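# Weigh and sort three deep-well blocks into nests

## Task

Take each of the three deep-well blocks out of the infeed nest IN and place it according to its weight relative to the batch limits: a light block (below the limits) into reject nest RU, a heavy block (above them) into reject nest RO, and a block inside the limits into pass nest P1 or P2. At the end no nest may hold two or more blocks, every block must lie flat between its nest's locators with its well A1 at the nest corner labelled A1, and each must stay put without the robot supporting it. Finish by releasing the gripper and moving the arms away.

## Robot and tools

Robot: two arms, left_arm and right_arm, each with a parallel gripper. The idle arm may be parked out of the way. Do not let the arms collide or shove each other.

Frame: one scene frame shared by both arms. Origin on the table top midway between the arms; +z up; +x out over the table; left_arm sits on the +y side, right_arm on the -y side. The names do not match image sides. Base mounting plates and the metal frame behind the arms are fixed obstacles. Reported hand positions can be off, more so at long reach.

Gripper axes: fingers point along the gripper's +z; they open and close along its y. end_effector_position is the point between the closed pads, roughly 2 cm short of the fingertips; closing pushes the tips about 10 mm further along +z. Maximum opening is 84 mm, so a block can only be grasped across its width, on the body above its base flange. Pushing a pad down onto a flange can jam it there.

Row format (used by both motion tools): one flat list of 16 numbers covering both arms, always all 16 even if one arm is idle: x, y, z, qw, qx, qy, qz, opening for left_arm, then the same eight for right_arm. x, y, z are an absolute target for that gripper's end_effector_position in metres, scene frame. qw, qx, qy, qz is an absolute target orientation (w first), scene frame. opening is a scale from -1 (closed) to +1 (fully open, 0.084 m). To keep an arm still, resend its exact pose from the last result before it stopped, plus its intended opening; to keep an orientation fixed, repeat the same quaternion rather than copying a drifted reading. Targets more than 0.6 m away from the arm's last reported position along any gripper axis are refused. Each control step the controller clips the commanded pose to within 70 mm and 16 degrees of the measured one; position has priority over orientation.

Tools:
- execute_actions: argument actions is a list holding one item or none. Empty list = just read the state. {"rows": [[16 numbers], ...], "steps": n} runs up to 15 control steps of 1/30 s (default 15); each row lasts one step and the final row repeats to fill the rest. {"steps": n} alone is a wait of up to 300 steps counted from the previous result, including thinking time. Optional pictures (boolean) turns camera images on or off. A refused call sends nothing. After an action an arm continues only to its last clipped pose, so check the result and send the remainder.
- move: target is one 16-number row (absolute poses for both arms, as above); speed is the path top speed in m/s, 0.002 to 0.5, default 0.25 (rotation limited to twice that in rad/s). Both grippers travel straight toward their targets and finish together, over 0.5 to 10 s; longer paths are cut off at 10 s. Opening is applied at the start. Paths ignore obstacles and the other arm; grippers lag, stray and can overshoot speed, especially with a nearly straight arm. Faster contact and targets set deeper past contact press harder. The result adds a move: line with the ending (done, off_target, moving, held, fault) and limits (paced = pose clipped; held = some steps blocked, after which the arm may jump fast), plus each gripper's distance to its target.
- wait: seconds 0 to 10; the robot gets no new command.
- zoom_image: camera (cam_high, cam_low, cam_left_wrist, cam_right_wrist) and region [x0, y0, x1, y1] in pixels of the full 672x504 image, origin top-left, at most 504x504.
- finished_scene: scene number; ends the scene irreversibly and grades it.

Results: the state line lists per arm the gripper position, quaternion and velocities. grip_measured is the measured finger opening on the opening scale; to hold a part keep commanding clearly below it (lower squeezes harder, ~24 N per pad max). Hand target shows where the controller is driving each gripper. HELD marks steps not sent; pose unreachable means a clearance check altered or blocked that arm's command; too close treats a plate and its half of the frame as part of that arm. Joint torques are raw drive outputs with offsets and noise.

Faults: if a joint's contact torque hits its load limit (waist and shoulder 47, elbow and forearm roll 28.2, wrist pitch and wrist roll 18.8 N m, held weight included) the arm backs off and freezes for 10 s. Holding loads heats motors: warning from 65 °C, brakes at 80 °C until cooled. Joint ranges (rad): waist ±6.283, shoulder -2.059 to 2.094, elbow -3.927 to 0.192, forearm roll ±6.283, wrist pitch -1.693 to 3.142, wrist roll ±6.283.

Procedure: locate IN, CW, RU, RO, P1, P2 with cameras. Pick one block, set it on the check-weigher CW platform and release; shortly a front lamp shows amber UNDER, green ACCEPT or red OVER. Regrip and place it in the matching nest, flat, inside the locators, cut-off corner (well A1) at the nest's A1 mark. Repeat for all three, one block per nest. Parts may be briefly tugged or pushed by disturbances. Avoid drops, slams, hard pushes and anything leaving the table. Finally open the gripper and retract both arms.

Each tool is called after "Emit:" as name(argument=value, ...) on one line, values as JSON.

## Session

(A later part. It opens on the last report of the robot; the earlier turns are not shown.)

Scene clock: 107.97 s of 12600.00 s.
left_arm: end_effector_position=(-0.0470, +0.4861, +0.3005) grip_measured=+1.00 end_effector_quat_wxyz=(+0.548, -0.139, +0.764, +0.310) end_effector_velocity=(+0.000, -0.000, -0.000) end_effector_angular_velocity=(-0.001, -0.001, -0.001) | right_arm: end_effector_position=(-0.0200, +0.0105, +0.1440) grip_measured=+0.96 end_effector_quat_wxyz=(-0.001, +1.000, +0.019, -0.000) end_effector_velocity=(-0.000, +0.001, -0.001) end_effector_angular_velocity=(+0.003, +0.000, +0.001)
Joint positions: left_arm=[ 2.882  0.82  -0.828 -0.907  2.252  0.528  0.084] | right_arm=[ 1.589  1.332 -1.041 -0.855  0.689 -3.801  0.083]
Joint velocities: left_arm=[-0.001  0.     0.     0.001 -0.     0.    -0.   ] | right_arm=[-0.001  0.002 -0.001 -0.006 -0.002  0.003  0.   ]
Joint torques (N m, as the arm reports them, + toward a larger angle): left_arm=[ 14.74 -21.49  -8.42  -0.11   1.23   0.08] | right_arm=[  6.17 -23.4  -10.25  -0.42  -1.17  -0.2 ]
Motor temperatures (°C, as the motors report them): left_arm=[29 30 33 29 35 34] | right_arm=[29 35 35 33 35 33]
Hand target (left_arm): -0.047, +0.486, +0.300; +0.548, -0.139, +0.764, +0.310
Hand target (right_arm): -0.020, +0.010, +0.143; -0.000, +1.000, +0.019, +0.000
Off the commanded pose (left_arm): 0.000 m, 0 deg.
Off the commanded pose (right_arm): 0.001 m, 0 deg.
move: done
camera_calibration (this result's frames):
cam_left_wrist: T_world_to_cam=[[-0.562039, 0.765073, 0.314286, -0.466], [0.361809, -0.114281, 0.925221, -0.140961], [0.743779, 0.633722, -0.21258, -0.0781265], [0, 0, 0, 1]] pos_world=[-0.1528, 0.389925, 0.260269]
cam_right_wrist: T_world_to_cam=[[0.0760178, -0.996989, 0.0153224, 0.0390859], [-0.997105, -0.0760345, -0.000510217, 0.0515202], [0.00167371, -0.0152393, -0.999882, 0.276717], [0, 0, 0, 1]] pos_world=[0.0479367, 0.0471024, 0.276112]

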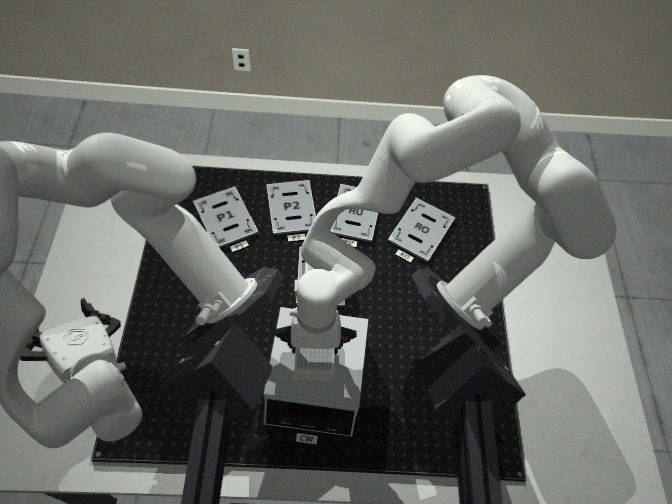

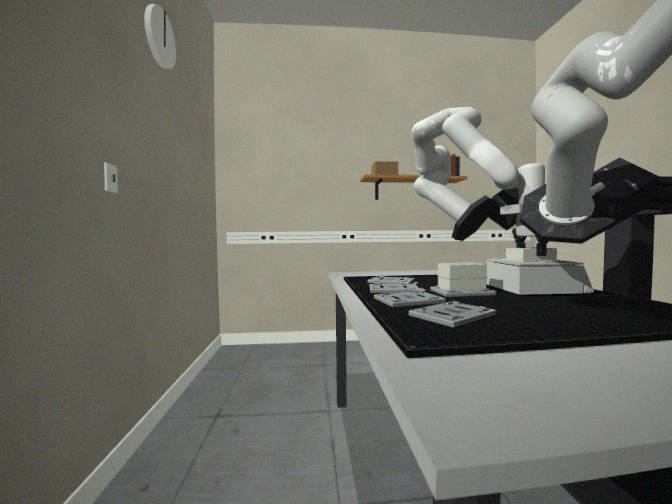

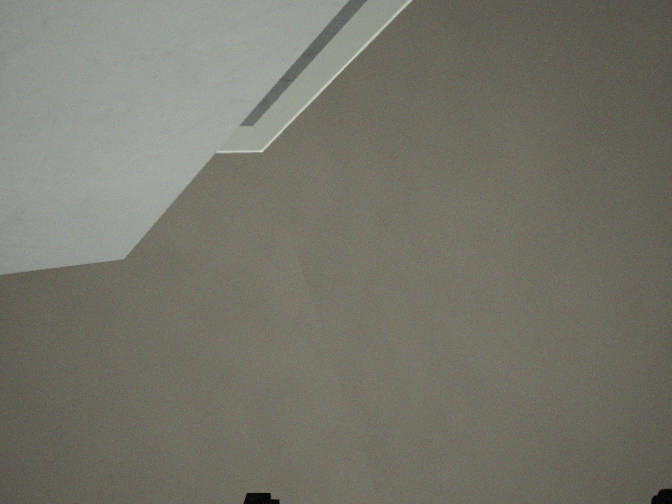

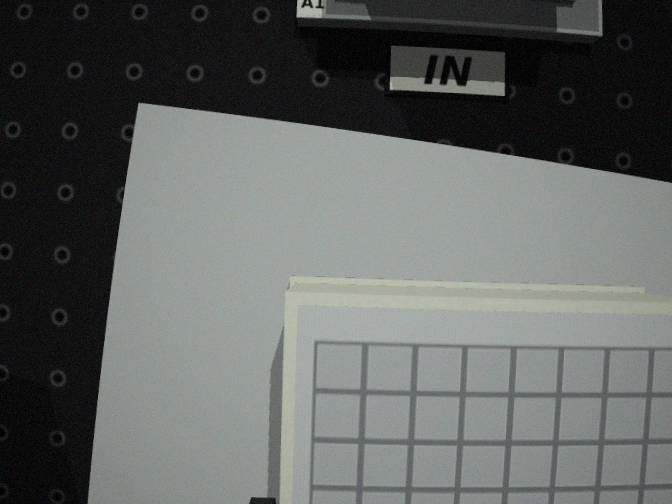

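Contact ≈0.1445. Relieve, then open.

Emit:
move(target=[-0.047,0.4861,0.3005,0.548,-0.139,0.764,0.310,1,-0.02,0.01,0.145,0,0.9998,0.0192,0,-0.5], speed=0.005)

Emit:
move(target=[-0.047,0.4861,0.3005,0.548,-0.139,0.764,0.310,1,-0.02,0.01,0.145,0,0.9998,0.0192,0,1])

Emit:
wait(seconds=2)

Scene clock: 122.00 s of 12600.00 s.
left_arm: end_effector_position=(-0.0470, +0.4861, +0.3005) grip_measured=+1.00 end_effector_quat_wxyz=(+0.548, -0.139, +0.764, +0.310) end_effector_velocity=(-0.000, -0.000, -0.000) end_effector_angular_velocity=(-0.000, +0.001, +0.000) | right_arm: end_effector_position=(-0.0201, +0.0090, +0.1442) grip_measured=+0.96 end_effector_quat_wxyz=(+0.001, +1.000, +0.020, +0.000) end_effector_velocity=(+0.000, +0.000, +0.001) end_effector_angular_velocity=(-0.000, +0.000, +0.000)
Joint positions: left_arm=[ 2.882  0.82  -0.828 -0.907  2.252  0.528  0.084] | right_arm=[ 1.592  1.33  -1.039 -0.849  0.691 -3.804  0.083]
Joint velocities: left_arm=[ 0.     0.     0.    -0.    -0.001  0.001 -0.   ] | right_arm=[-0.    -0.002 -0.     0.002  0.001 -0.003 -0.   ]
Joint torques (N m, as the arm reports them, + toward a larger angle): left_arm=[ 14.4  -21.52  -8.55  -0.04   1.17  -0.09] | right_arm=[  6.51 -23.74 -10.78  -0.62  -1.31  -0.23]
Motor temperatures (°C, as the motors report them): left_arm=[29 30 33 29 35 34] | right_arm=[29 35 35 33 35 33]
Hand target (left_arm): -0.047, +0.486, +0.300; +0.548, -0.139, +0.764, +0.310
Hand target (right_arm): -0.020, +0.010, +0.145; +0.000, +1.000, +0.019, -0.000
Off the commanded pose (left_arm): 0.000 m, 0 deg.
Off the commanded pose (right_arm): 0.001 m, 0 deg.
After step 90, 10.33 s passed at rest.
move: done
camera_calibration (this result's frames):
cam_left_wrist: T_world_to_cam=[[-0.562039, 0.765073, 0.314286, -0.466], [0.361809, -0.114281, 0.925221, -0.140961], [0.743779, 0.633722, -0.21258, -0.0781264], [0, 0, 0, 1]] pos_world=[-0.1528, 0.389925, 0.260269]
cam_right_wrist: T_world_to_cam=[[0.0771735, -0.996843, 0.0186661, 0.03716], [-0.997014, -0.0772097, -0.00122628, 0.0514445], [0.00266361, -0.0185157, -0.999825, 0.276957], [0, 0, 0, 1]] pos_world=[0.0476854, 0.0461428, 0.276278]

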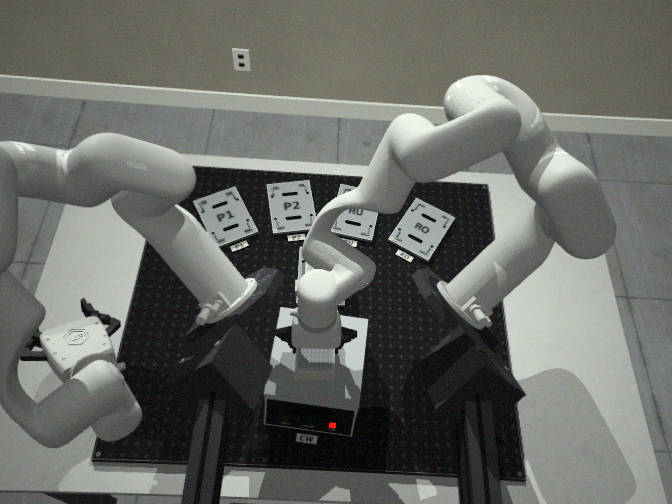

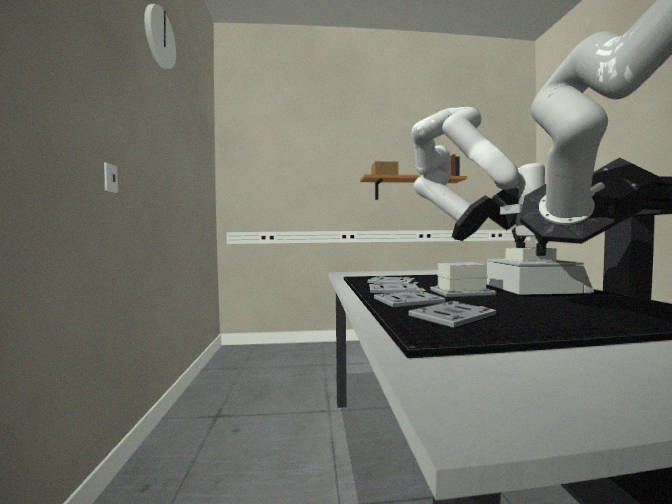

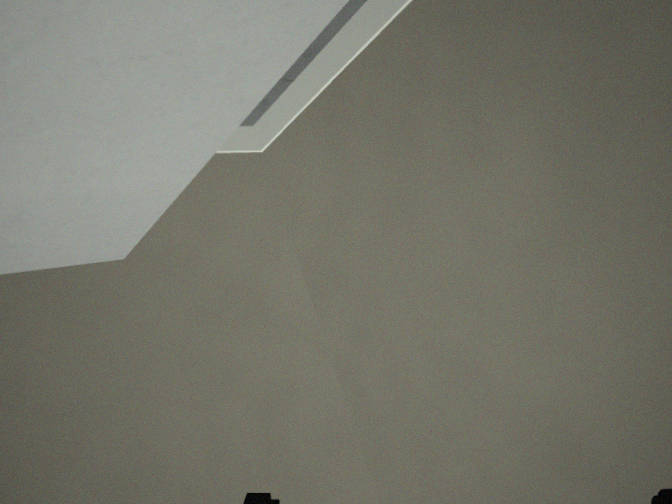

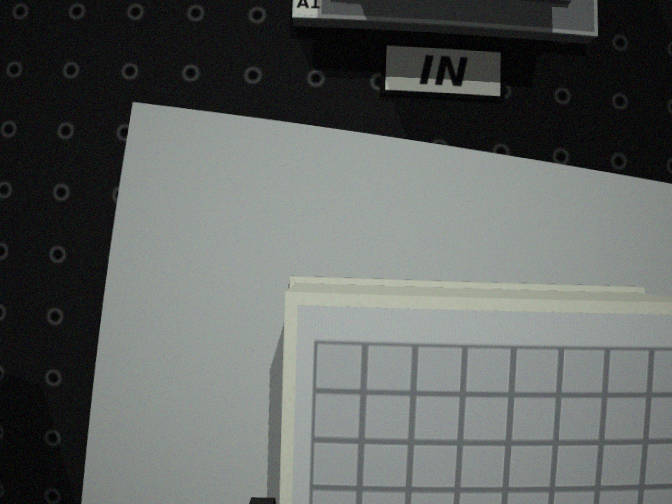

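Scene clock: 122.70 s of 12600.00 s.
left_arm: end_effector_position=(-0.0470, +0.4861, +0.3005) grip_measured=+1.00 end_effector_quat_wxyz=(+0.548, -0.139, +0.764, +0.310) end_effector_velocity=(+0.000, +0.000, +0.000) end_effector_angular_velocity=(+0.000, -0.001, +0.001) | right_arm: end_effector_position=(-0.0200, +0.0099, +0.1449) grip_measured=+1.00 end_effector_quat_wxyz=(+0.000, +1.000, +0.019, +0.000) end_effector_velocity=(-0.001, +0.000, +0.001) end_effector_angular_velocity=(+0.001, -0.000, +0.001)
Joint positions: left_arm=[ 2.882  0.82  -0.828 -0.907  2.252  0.528  0.084] | right_arm=[ 1.593  1.329 -1.04  -0.849  0.69  -3.804  0.084]
Joint velocities: left_arm=[ 0.    -0.     0.     0.     0.001 -0.     0.   ] | right_arm=[ 0.003 -0.    -0.     0.002 -0.001 -0.001  0.   ]
Joint torques (N m, as the arm reports them, + toward a larger angle): left_arm=[ 14.88 -21.91  -8.49  -0.29   1.12   0.08] | right_arm=[  6.93 -25.02 -11.28  -0.89  -1.49  -0.23]
Motor temperatures (°C, as the motors report them): left_arm=[29 30 33 29 35 34] | right_arm=[29 35 35 33 35 33]
Hand target (left_arm): -0.047, +0.486, +0.300; +0.548, -0.139, +0.764, +0.310
Hand target (right_arm): -0.020, +0.010, +0.145; +0.000, +1.000, +0.019, +0.000
Off the commanded pose (left_arm): 0.000 m, 0 deg.
Off the commanded pose (right_arm): 0.000 m, 0 deg.
move: done
camera_calibration (this result's frames):
cam_left_wrist: T_world_to_cam=[[-0.562039, 0.765073, 0.314286, -0.466], [0.361809, -0.114281, 0.925221, -0.140961], [0.743779, 0.633722, -0.21258, -0.0781263], [0, 0, 0, 1]] pos_world=[-0.1528, 0.389925, 0.260269]
cam_right_wrist: T_world_to_cam=[[0.0764564, -0.996935, 0.0166053, 0.0383414], [-0.997071, -0.0764804, -0.000810878, 0.0515005], [0.00207837, -0.0164946, -0.999862, 0.277687], [0, 0, 0, 1]] pos_world=[0.0478411, 0.046743, 0.277054]

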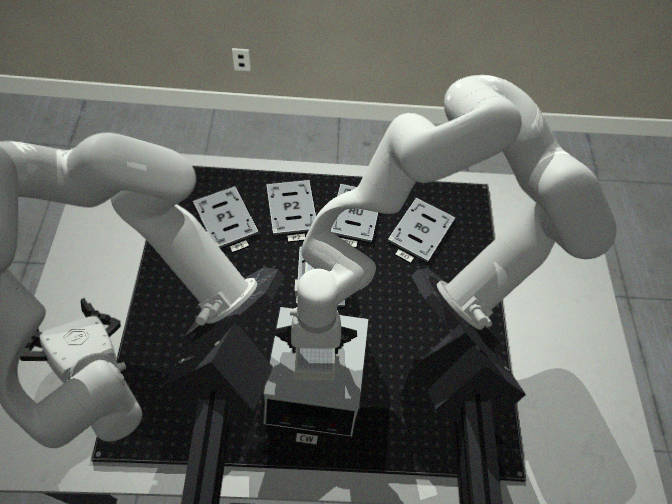

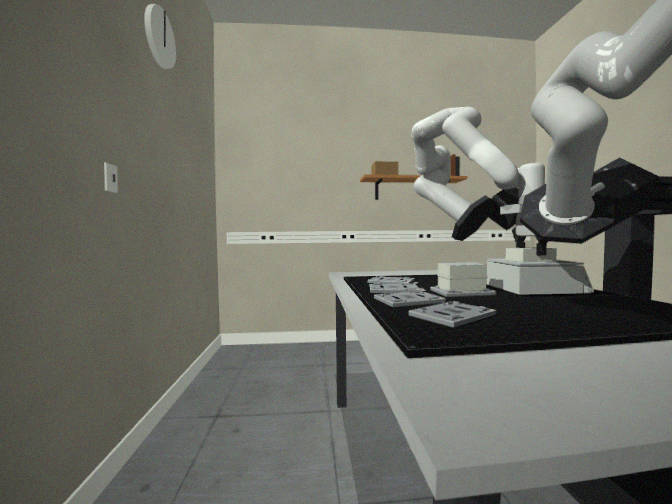

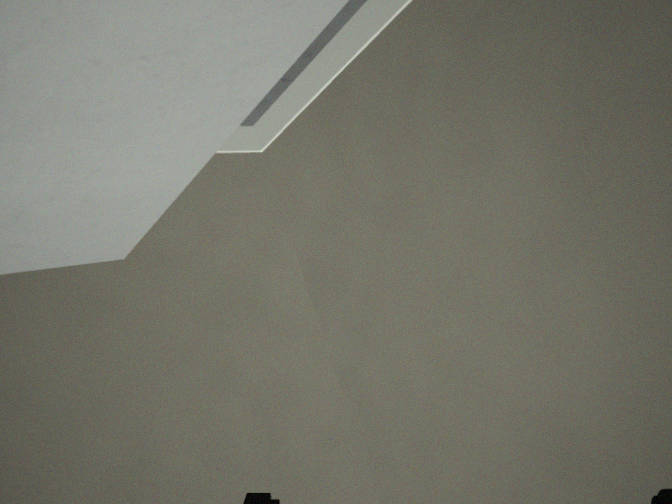

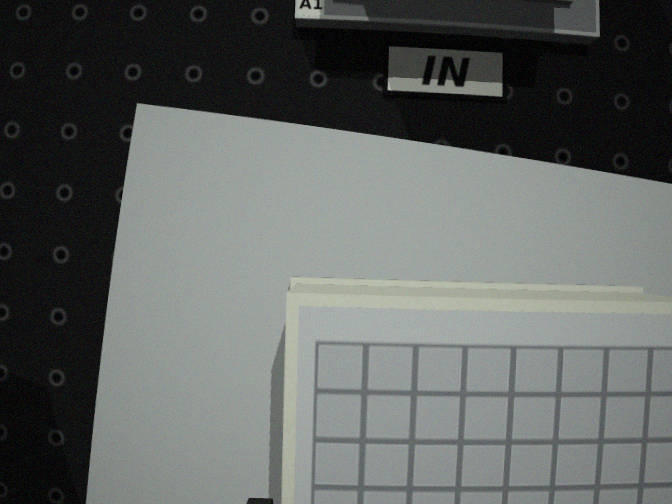

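Scene clock: 124.70 s of 12600.00 s.
left_arm: end_effector_position=(-0.0470, +0.4861, +0.3005) grip_measured=+1.00 end_effector_quat_wxyz=(+0.548, -0.139, +0.764, +0.310) end_effector_velocity=(+0.000, -0.000, -0.001) end_effector_angular_velocity=(-0.002, -0.000, -0.002) | right_arm: end_effector_position=(-0.0200, +0.0100, +0.1450) grip_measured=+1.00 end_effector_quat_wxyz=(+0.000, +1.000, +0.019, +0.000) end_effector_velocity=(+0.000, +0.000, -0.000) end_effector_angular_velocity=(-0.001, +0.001, -0.000)
Joint positions: left_arm=[ 2.882  0.82  -0.828 -0.907  2.252  0.528  0.084] | right_arm=[ 1.593  1.329 -1.04  -0.849  0.69  -3.804  0.084]
Joint velocities: left_arm=[-0.002 -0.     0.     0.    -0.002 -0.     0.   ] | right_arm=[-0.001  0.    -0.     0.     0.    -0.001  0.   ]
Joint torques (N m, as the arm reports them, + toward a larger angle): left_arm=[ 14.91 -21.56  -8.77  -0.03   1.16   0.11] | right_arm=[  6.76 -24.49 -11.17  -0.76  -1.37  -0.49]
Motor temperatures (°C, as the motors report them): left_arm=[29 30 33 29 35 34] | right_arm=[29 35 35 33 35 33]
Hand target (left_arm): -0.047, +0.486, +0.300; +0.548, -0.139, +0.764, +0.310
Hand target (right_arm): -0.020, +0.010, +0.145; +0.000, +1.000, +0.019, +0.000
Off the commanded pose (left_arm): 0.000 m, 0 deg.
Off the commanded pose (right_arm): 0.000 m, 0 deg.
Steps of this call (steps 1 to 60: nothing new was sent). Readings (end_effector_position):
1: left_arm (-0.0470, +0.4861, +0.3005) | right_arm (-0.0200, +0.0099, +0.1449)
2: left_arm (-0.0470, +0.4861, +0.3005) | right_arm (-0.0200, +0.0099, +0.1450)
4: left_arm (-0.0470, +0.4861, +0.3005) | right_arm (-0.0200, +0.0100, +0.1450)
8: left_arm (-0.0470, +0.4861, +0.3005) | right_arm (-0.0200, +0.0100, +0.1450)
60: the state above
camera_calibration (this result's frames):
cam_left_wrist: T_world_to_cam=[[-0.562039, 0.765073, 0.314286, -0.466], [0.361809, -0.114281, 0.925221, -0.140961], [0.743778, 0.633722, -0.21258, -0.0781264], [0, 0, 0, 1]] pos_world=[-0.1528, 0.389925, 0.260269]
cam_right_wrist: T_world_to_cam=[[0.0763941, -0.996943, 0.0164077, 0.0384526], [-0.997076, -0.0764168, -0.000755937, 0.0514983], [0.00200745, -0.0163019, -0.999865, 0.277749], [0, 0, 0, 1]] pos_world=[0.0478526, 0.0467982, 0.27712]

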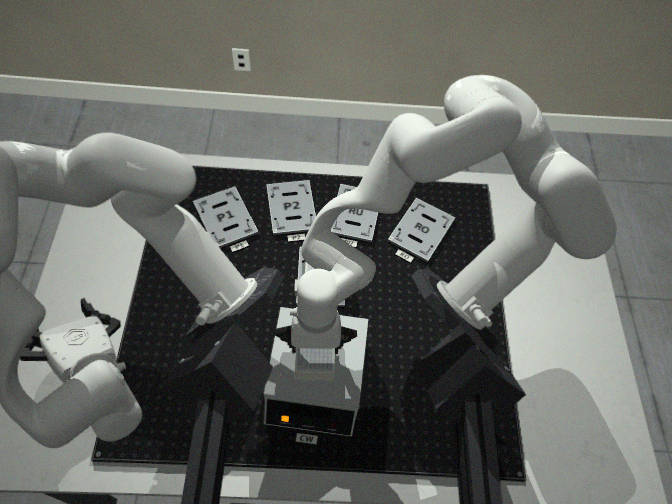

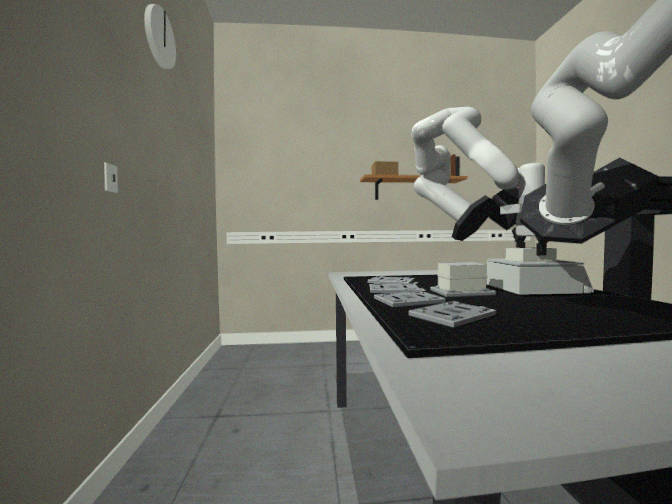

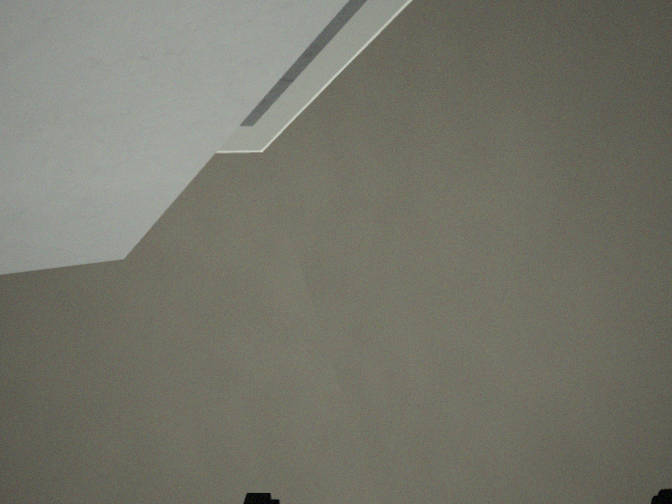

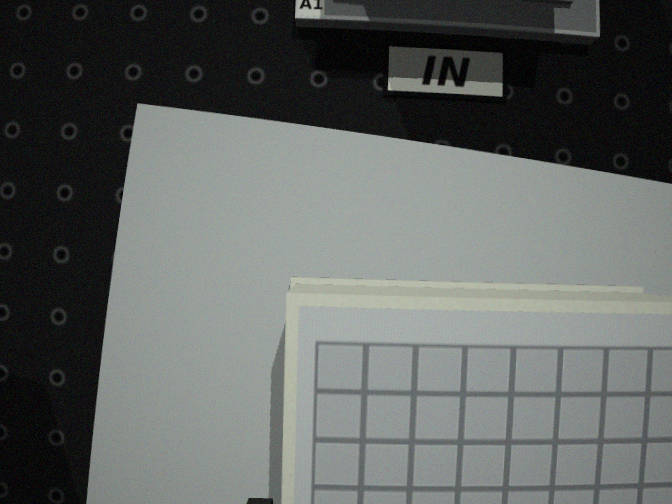

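Possibly touching; recentre and recheck.

Emit:
move(target=[-0.047,0.4861,0.3005,0.548,-0.139,0.764,0.310,1,-0.02,0.0095,0.145,0,0.9998,0.0192,0,1], speed=0.005)

Emit:
wait(seconds=2)

Scene clock: 132.90 s of 12600.00 s.
left_arm: end_effector_position=(-0.0470, +0.4861, +0.3005) grip_measured=+1.00 end_effector_quat_wxyz=(+0.548, -0.139, +0.764, +0.310) end_effector_velocity=(+0.000, +0.000, -0.000) end_effector_angular_velocity=(-0.001, -0.001, -0.002) | right_arm: end_effector_position=(-0.0200, +0.0095, +0.1450) grip_measured=+1.00 end_effector_quat_wxyz=(-0.000, +1.000, +0.019, -0.000) end_effector_velocity=(+0.000, -0.000, -0.000) end_effector_angular_velocity=(-0.000, -0.001, +0.001)
Joint positions: left_arm=[ 2.882  0.82  -0.828 -0.907  2.252  0.528  0.084] | right_arm=[ 1.593  1.328 -1.038 -0.85   0.69  -3.803  0.084]
Joint velocities: left_arm=[-0.002 -0.    -0.     0.     0.     0.    -0.   ] | right_arm=[ 0.    -0.     0.001 -0.001  0.     0.    -0.   ]
Joint torques (N m, as the arm reports them, + toward a larger angle): left_arm=[ 14.51 -21.51  -8.53  -0.12   1.11   0.02] | right_arm=[  6.39 -24.11 -11.23  -0.84  -1.19   0.04]
Motor temperatures (°C, as the motors report them): left_arm=[29 30 33 29 35 34] | right_arm=[29 35 36 33 35 33]
Hand target (left_arm): -0.047, +0.486, +0.301; +0.548, -0.139, +0.764, +0.310
Hand target (right_arm): -0.020, +0.010, +0.145; -0.000, +1.000, +0.019, +0.000
Off the commanded pose (left_arm): 0.000 m, 0 deg.
Off the commanded pose (right_arm): 0.000 m, 0 deg.
After step 90, 4.50 s passed at rest.
move: done
camera_calibration (this result's frames):
cam_left_wrist: T_world_to_cam=[[-0.562039, 0.765073, 0.314286, -0.466], [0.361809, -0.114281, 0.925221, -0.140961], [0.743778, 0.633722, -0.21258, -0.0781266], [0, 0, 0, 1]] pos_world=[-0.1528, 0.389925, 0.260269]
cam_right_wrist: T_world_to_cam=[[0.0763957, -0.996943, 0.0163869, 0.0379887], [-0.997076, -0.0764182, -0.000745442, 0.0514589], [0.00199542, -0.016282, -0.999865, 0.277746], [0, 0, 0, 1]] pos_world=[0.047852, 0.0463272, 0.277125]

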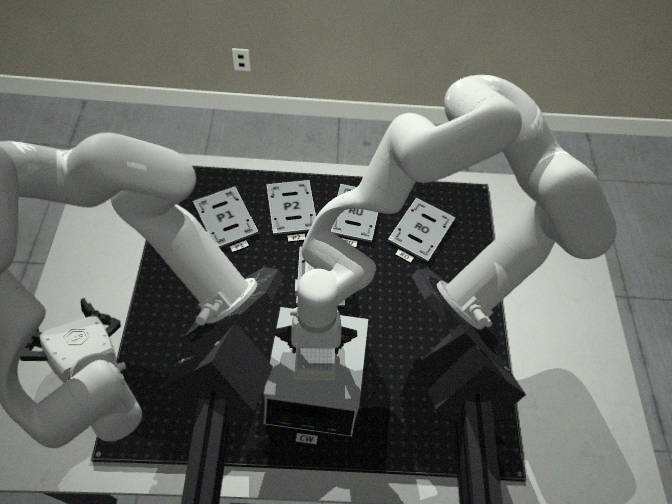

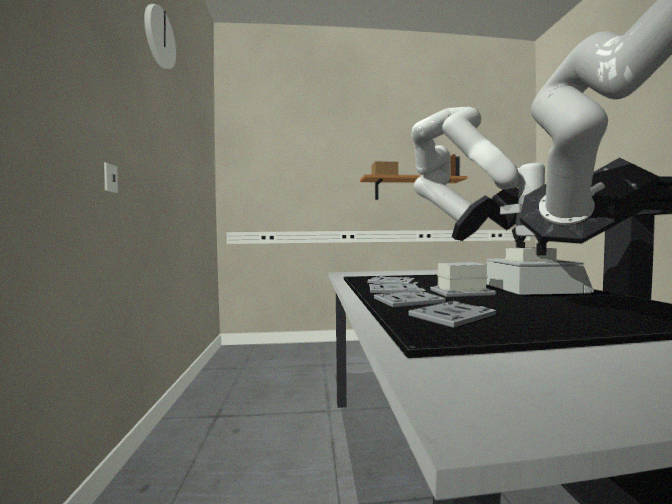

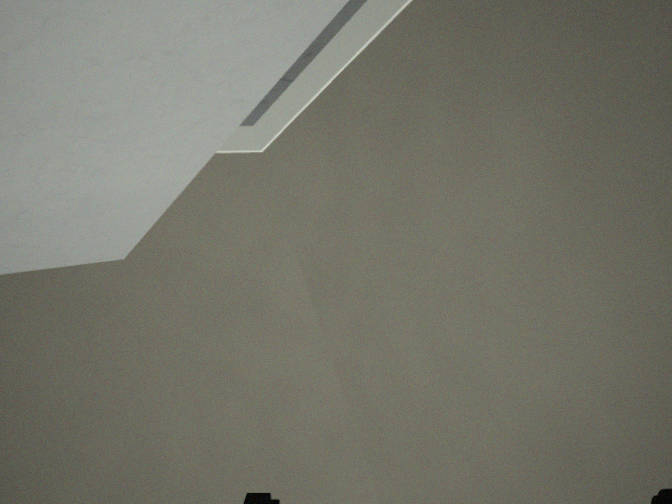

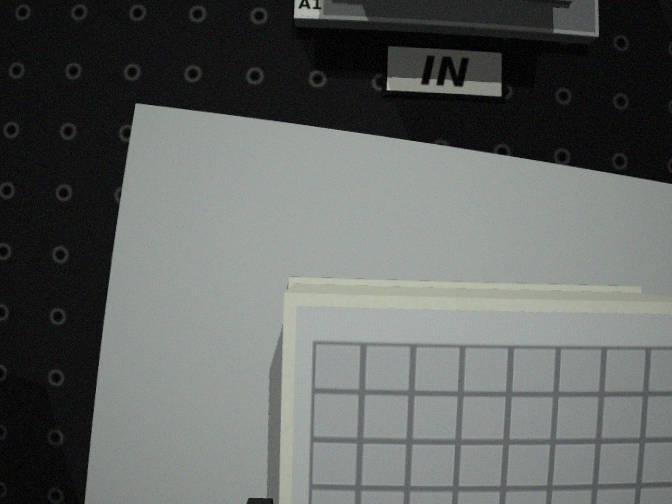

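Scene clock: 134.90 s of 12600.00 s.
left_arm: end_effector_position=(-0.0470, +0.4861, +0.3005) grip_measured=+1.00 end_effector_quat_wxyz=(+0.548, -0.139, +0.764, +0.310) end_effector_velocity=(-0.000, +0.000, -0.000) end_effector_angular_velocity=(-0.001, +0.000, -0.001) | right_arm: end_effector_position=(-0.0200, +0.0095, +0.1450) grip_measured=+1.00 end_effector_quat_wxyz=(-0.000, +1.000, +0.019, -0.000) end_effector_velocity=(-0.000, +0.000, -0.000) end_effector_angular_velocity=(+0.000, +0.001, +0.002)
Joint positions: left_arm=[ 2.882  0.82  -0.828 -0.907  2.252  0.528  0.084] | right_arm=[ 1.593  1.328 -1.038 -0.85   0.69  -3.803  0.084]
Joint velocities: left_arm=[-0.001 -0.    -0.    -0.    -0.001 -0.    -0.   ] | right_arm=[-0.     0.     0.    -0.001 -0.001 -0.001  0.   ]
Joint torques (N m, as the arm reports them, + toward a larger angle): left_arm=[ 14.66 -21.67  -8.67  -0.11   1.34  -0.05] | right_arm=[  6.19 -24.2  -11.24  -0.55  -1.36  -0.25]
Motor temperatures (°C, as the motors report them): left_arm=[29 30 33 29 35 34] | right_arm=[29 35 36 33 35 33]
Hand target (left_arm): -0.047, +0.486, +0.301; +0.548, -0.139, +0.764, +0.310
Hand target (right_arm): -0.020, +0.010, +0.145; -0.000, +1.000, +0.019, +0.000
Off the commanded pose (left_arm): 0.000 m, 0 deg.
Off the commanded pose (right_arm): 0.000 m, 0 deg.
Steps of this call (steps 1 to 60: nothing new was sent). Readings (end_effector_position):
1: left_arm (-0.0470, +0.4861, +0.3005) | right_arm (-0.0200, +0.0095, +0.1450)
2: left_arm (-0.0470, +0.4861, +0.3005) | right_arm (-0.0200, +0.0095, +0.1450)
4: left_arm (-0.0470, +0.4861, +0.3005) | right_arm (-0.0200, +0.0095, +0.1450)
8: left_arm (-0.0470, +0.4861, +0.3005) | right_arm (-0.0200, +0.0095, +0.1450)
60: the state above
camera_calibration (this result's frames):
cam_left_wrist: T_world_to_cam=[[-0.562039, 0.765073, 0.314286, -0.466], [0.361809, -0.114281, 0.925221, -0.140961], [0.743779, 0.633722, -0.21258, -0.0781264], [0, 0, 0, 1]] pos_world=[-0.1528, 0.389925, 0.260269]
cam_right_wrist: T_world_to_cam=[[0.0763998, -0.996942, 0.0164046, 0.0379579], [-0.997075, -0.0764223, -0.00074753, 0.0514562], [0.00199892, -0.0162995, -0.999865, 0.277739], [0, 0, 0, 1]] pos_world=[0.0478505, 0.0463013, 0.277117]

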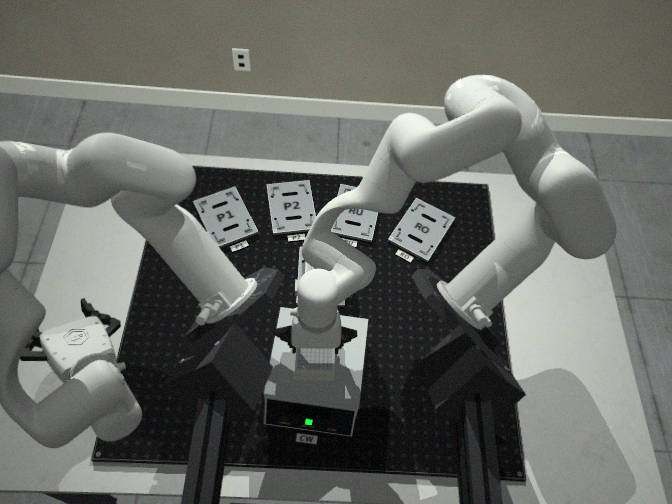

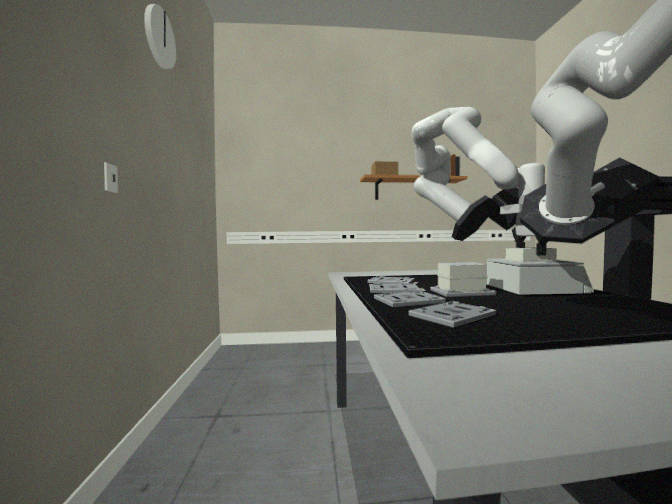

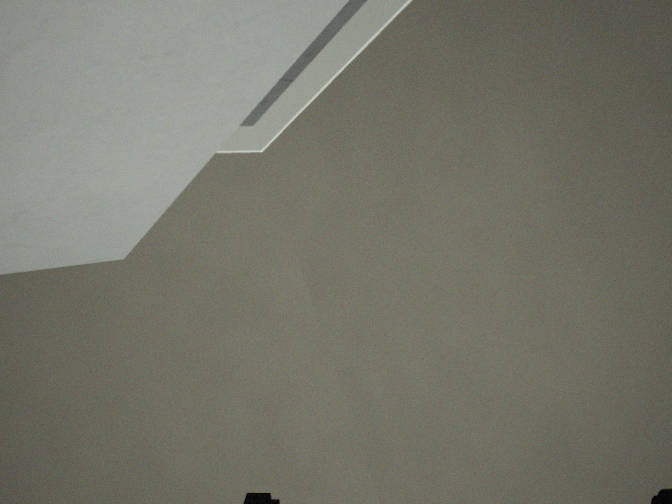

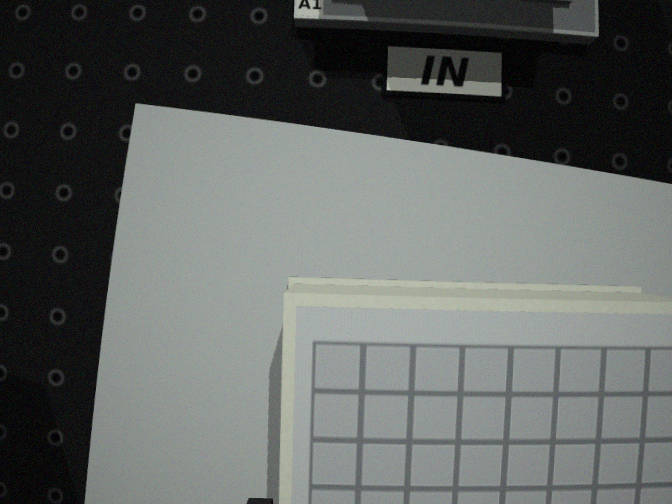

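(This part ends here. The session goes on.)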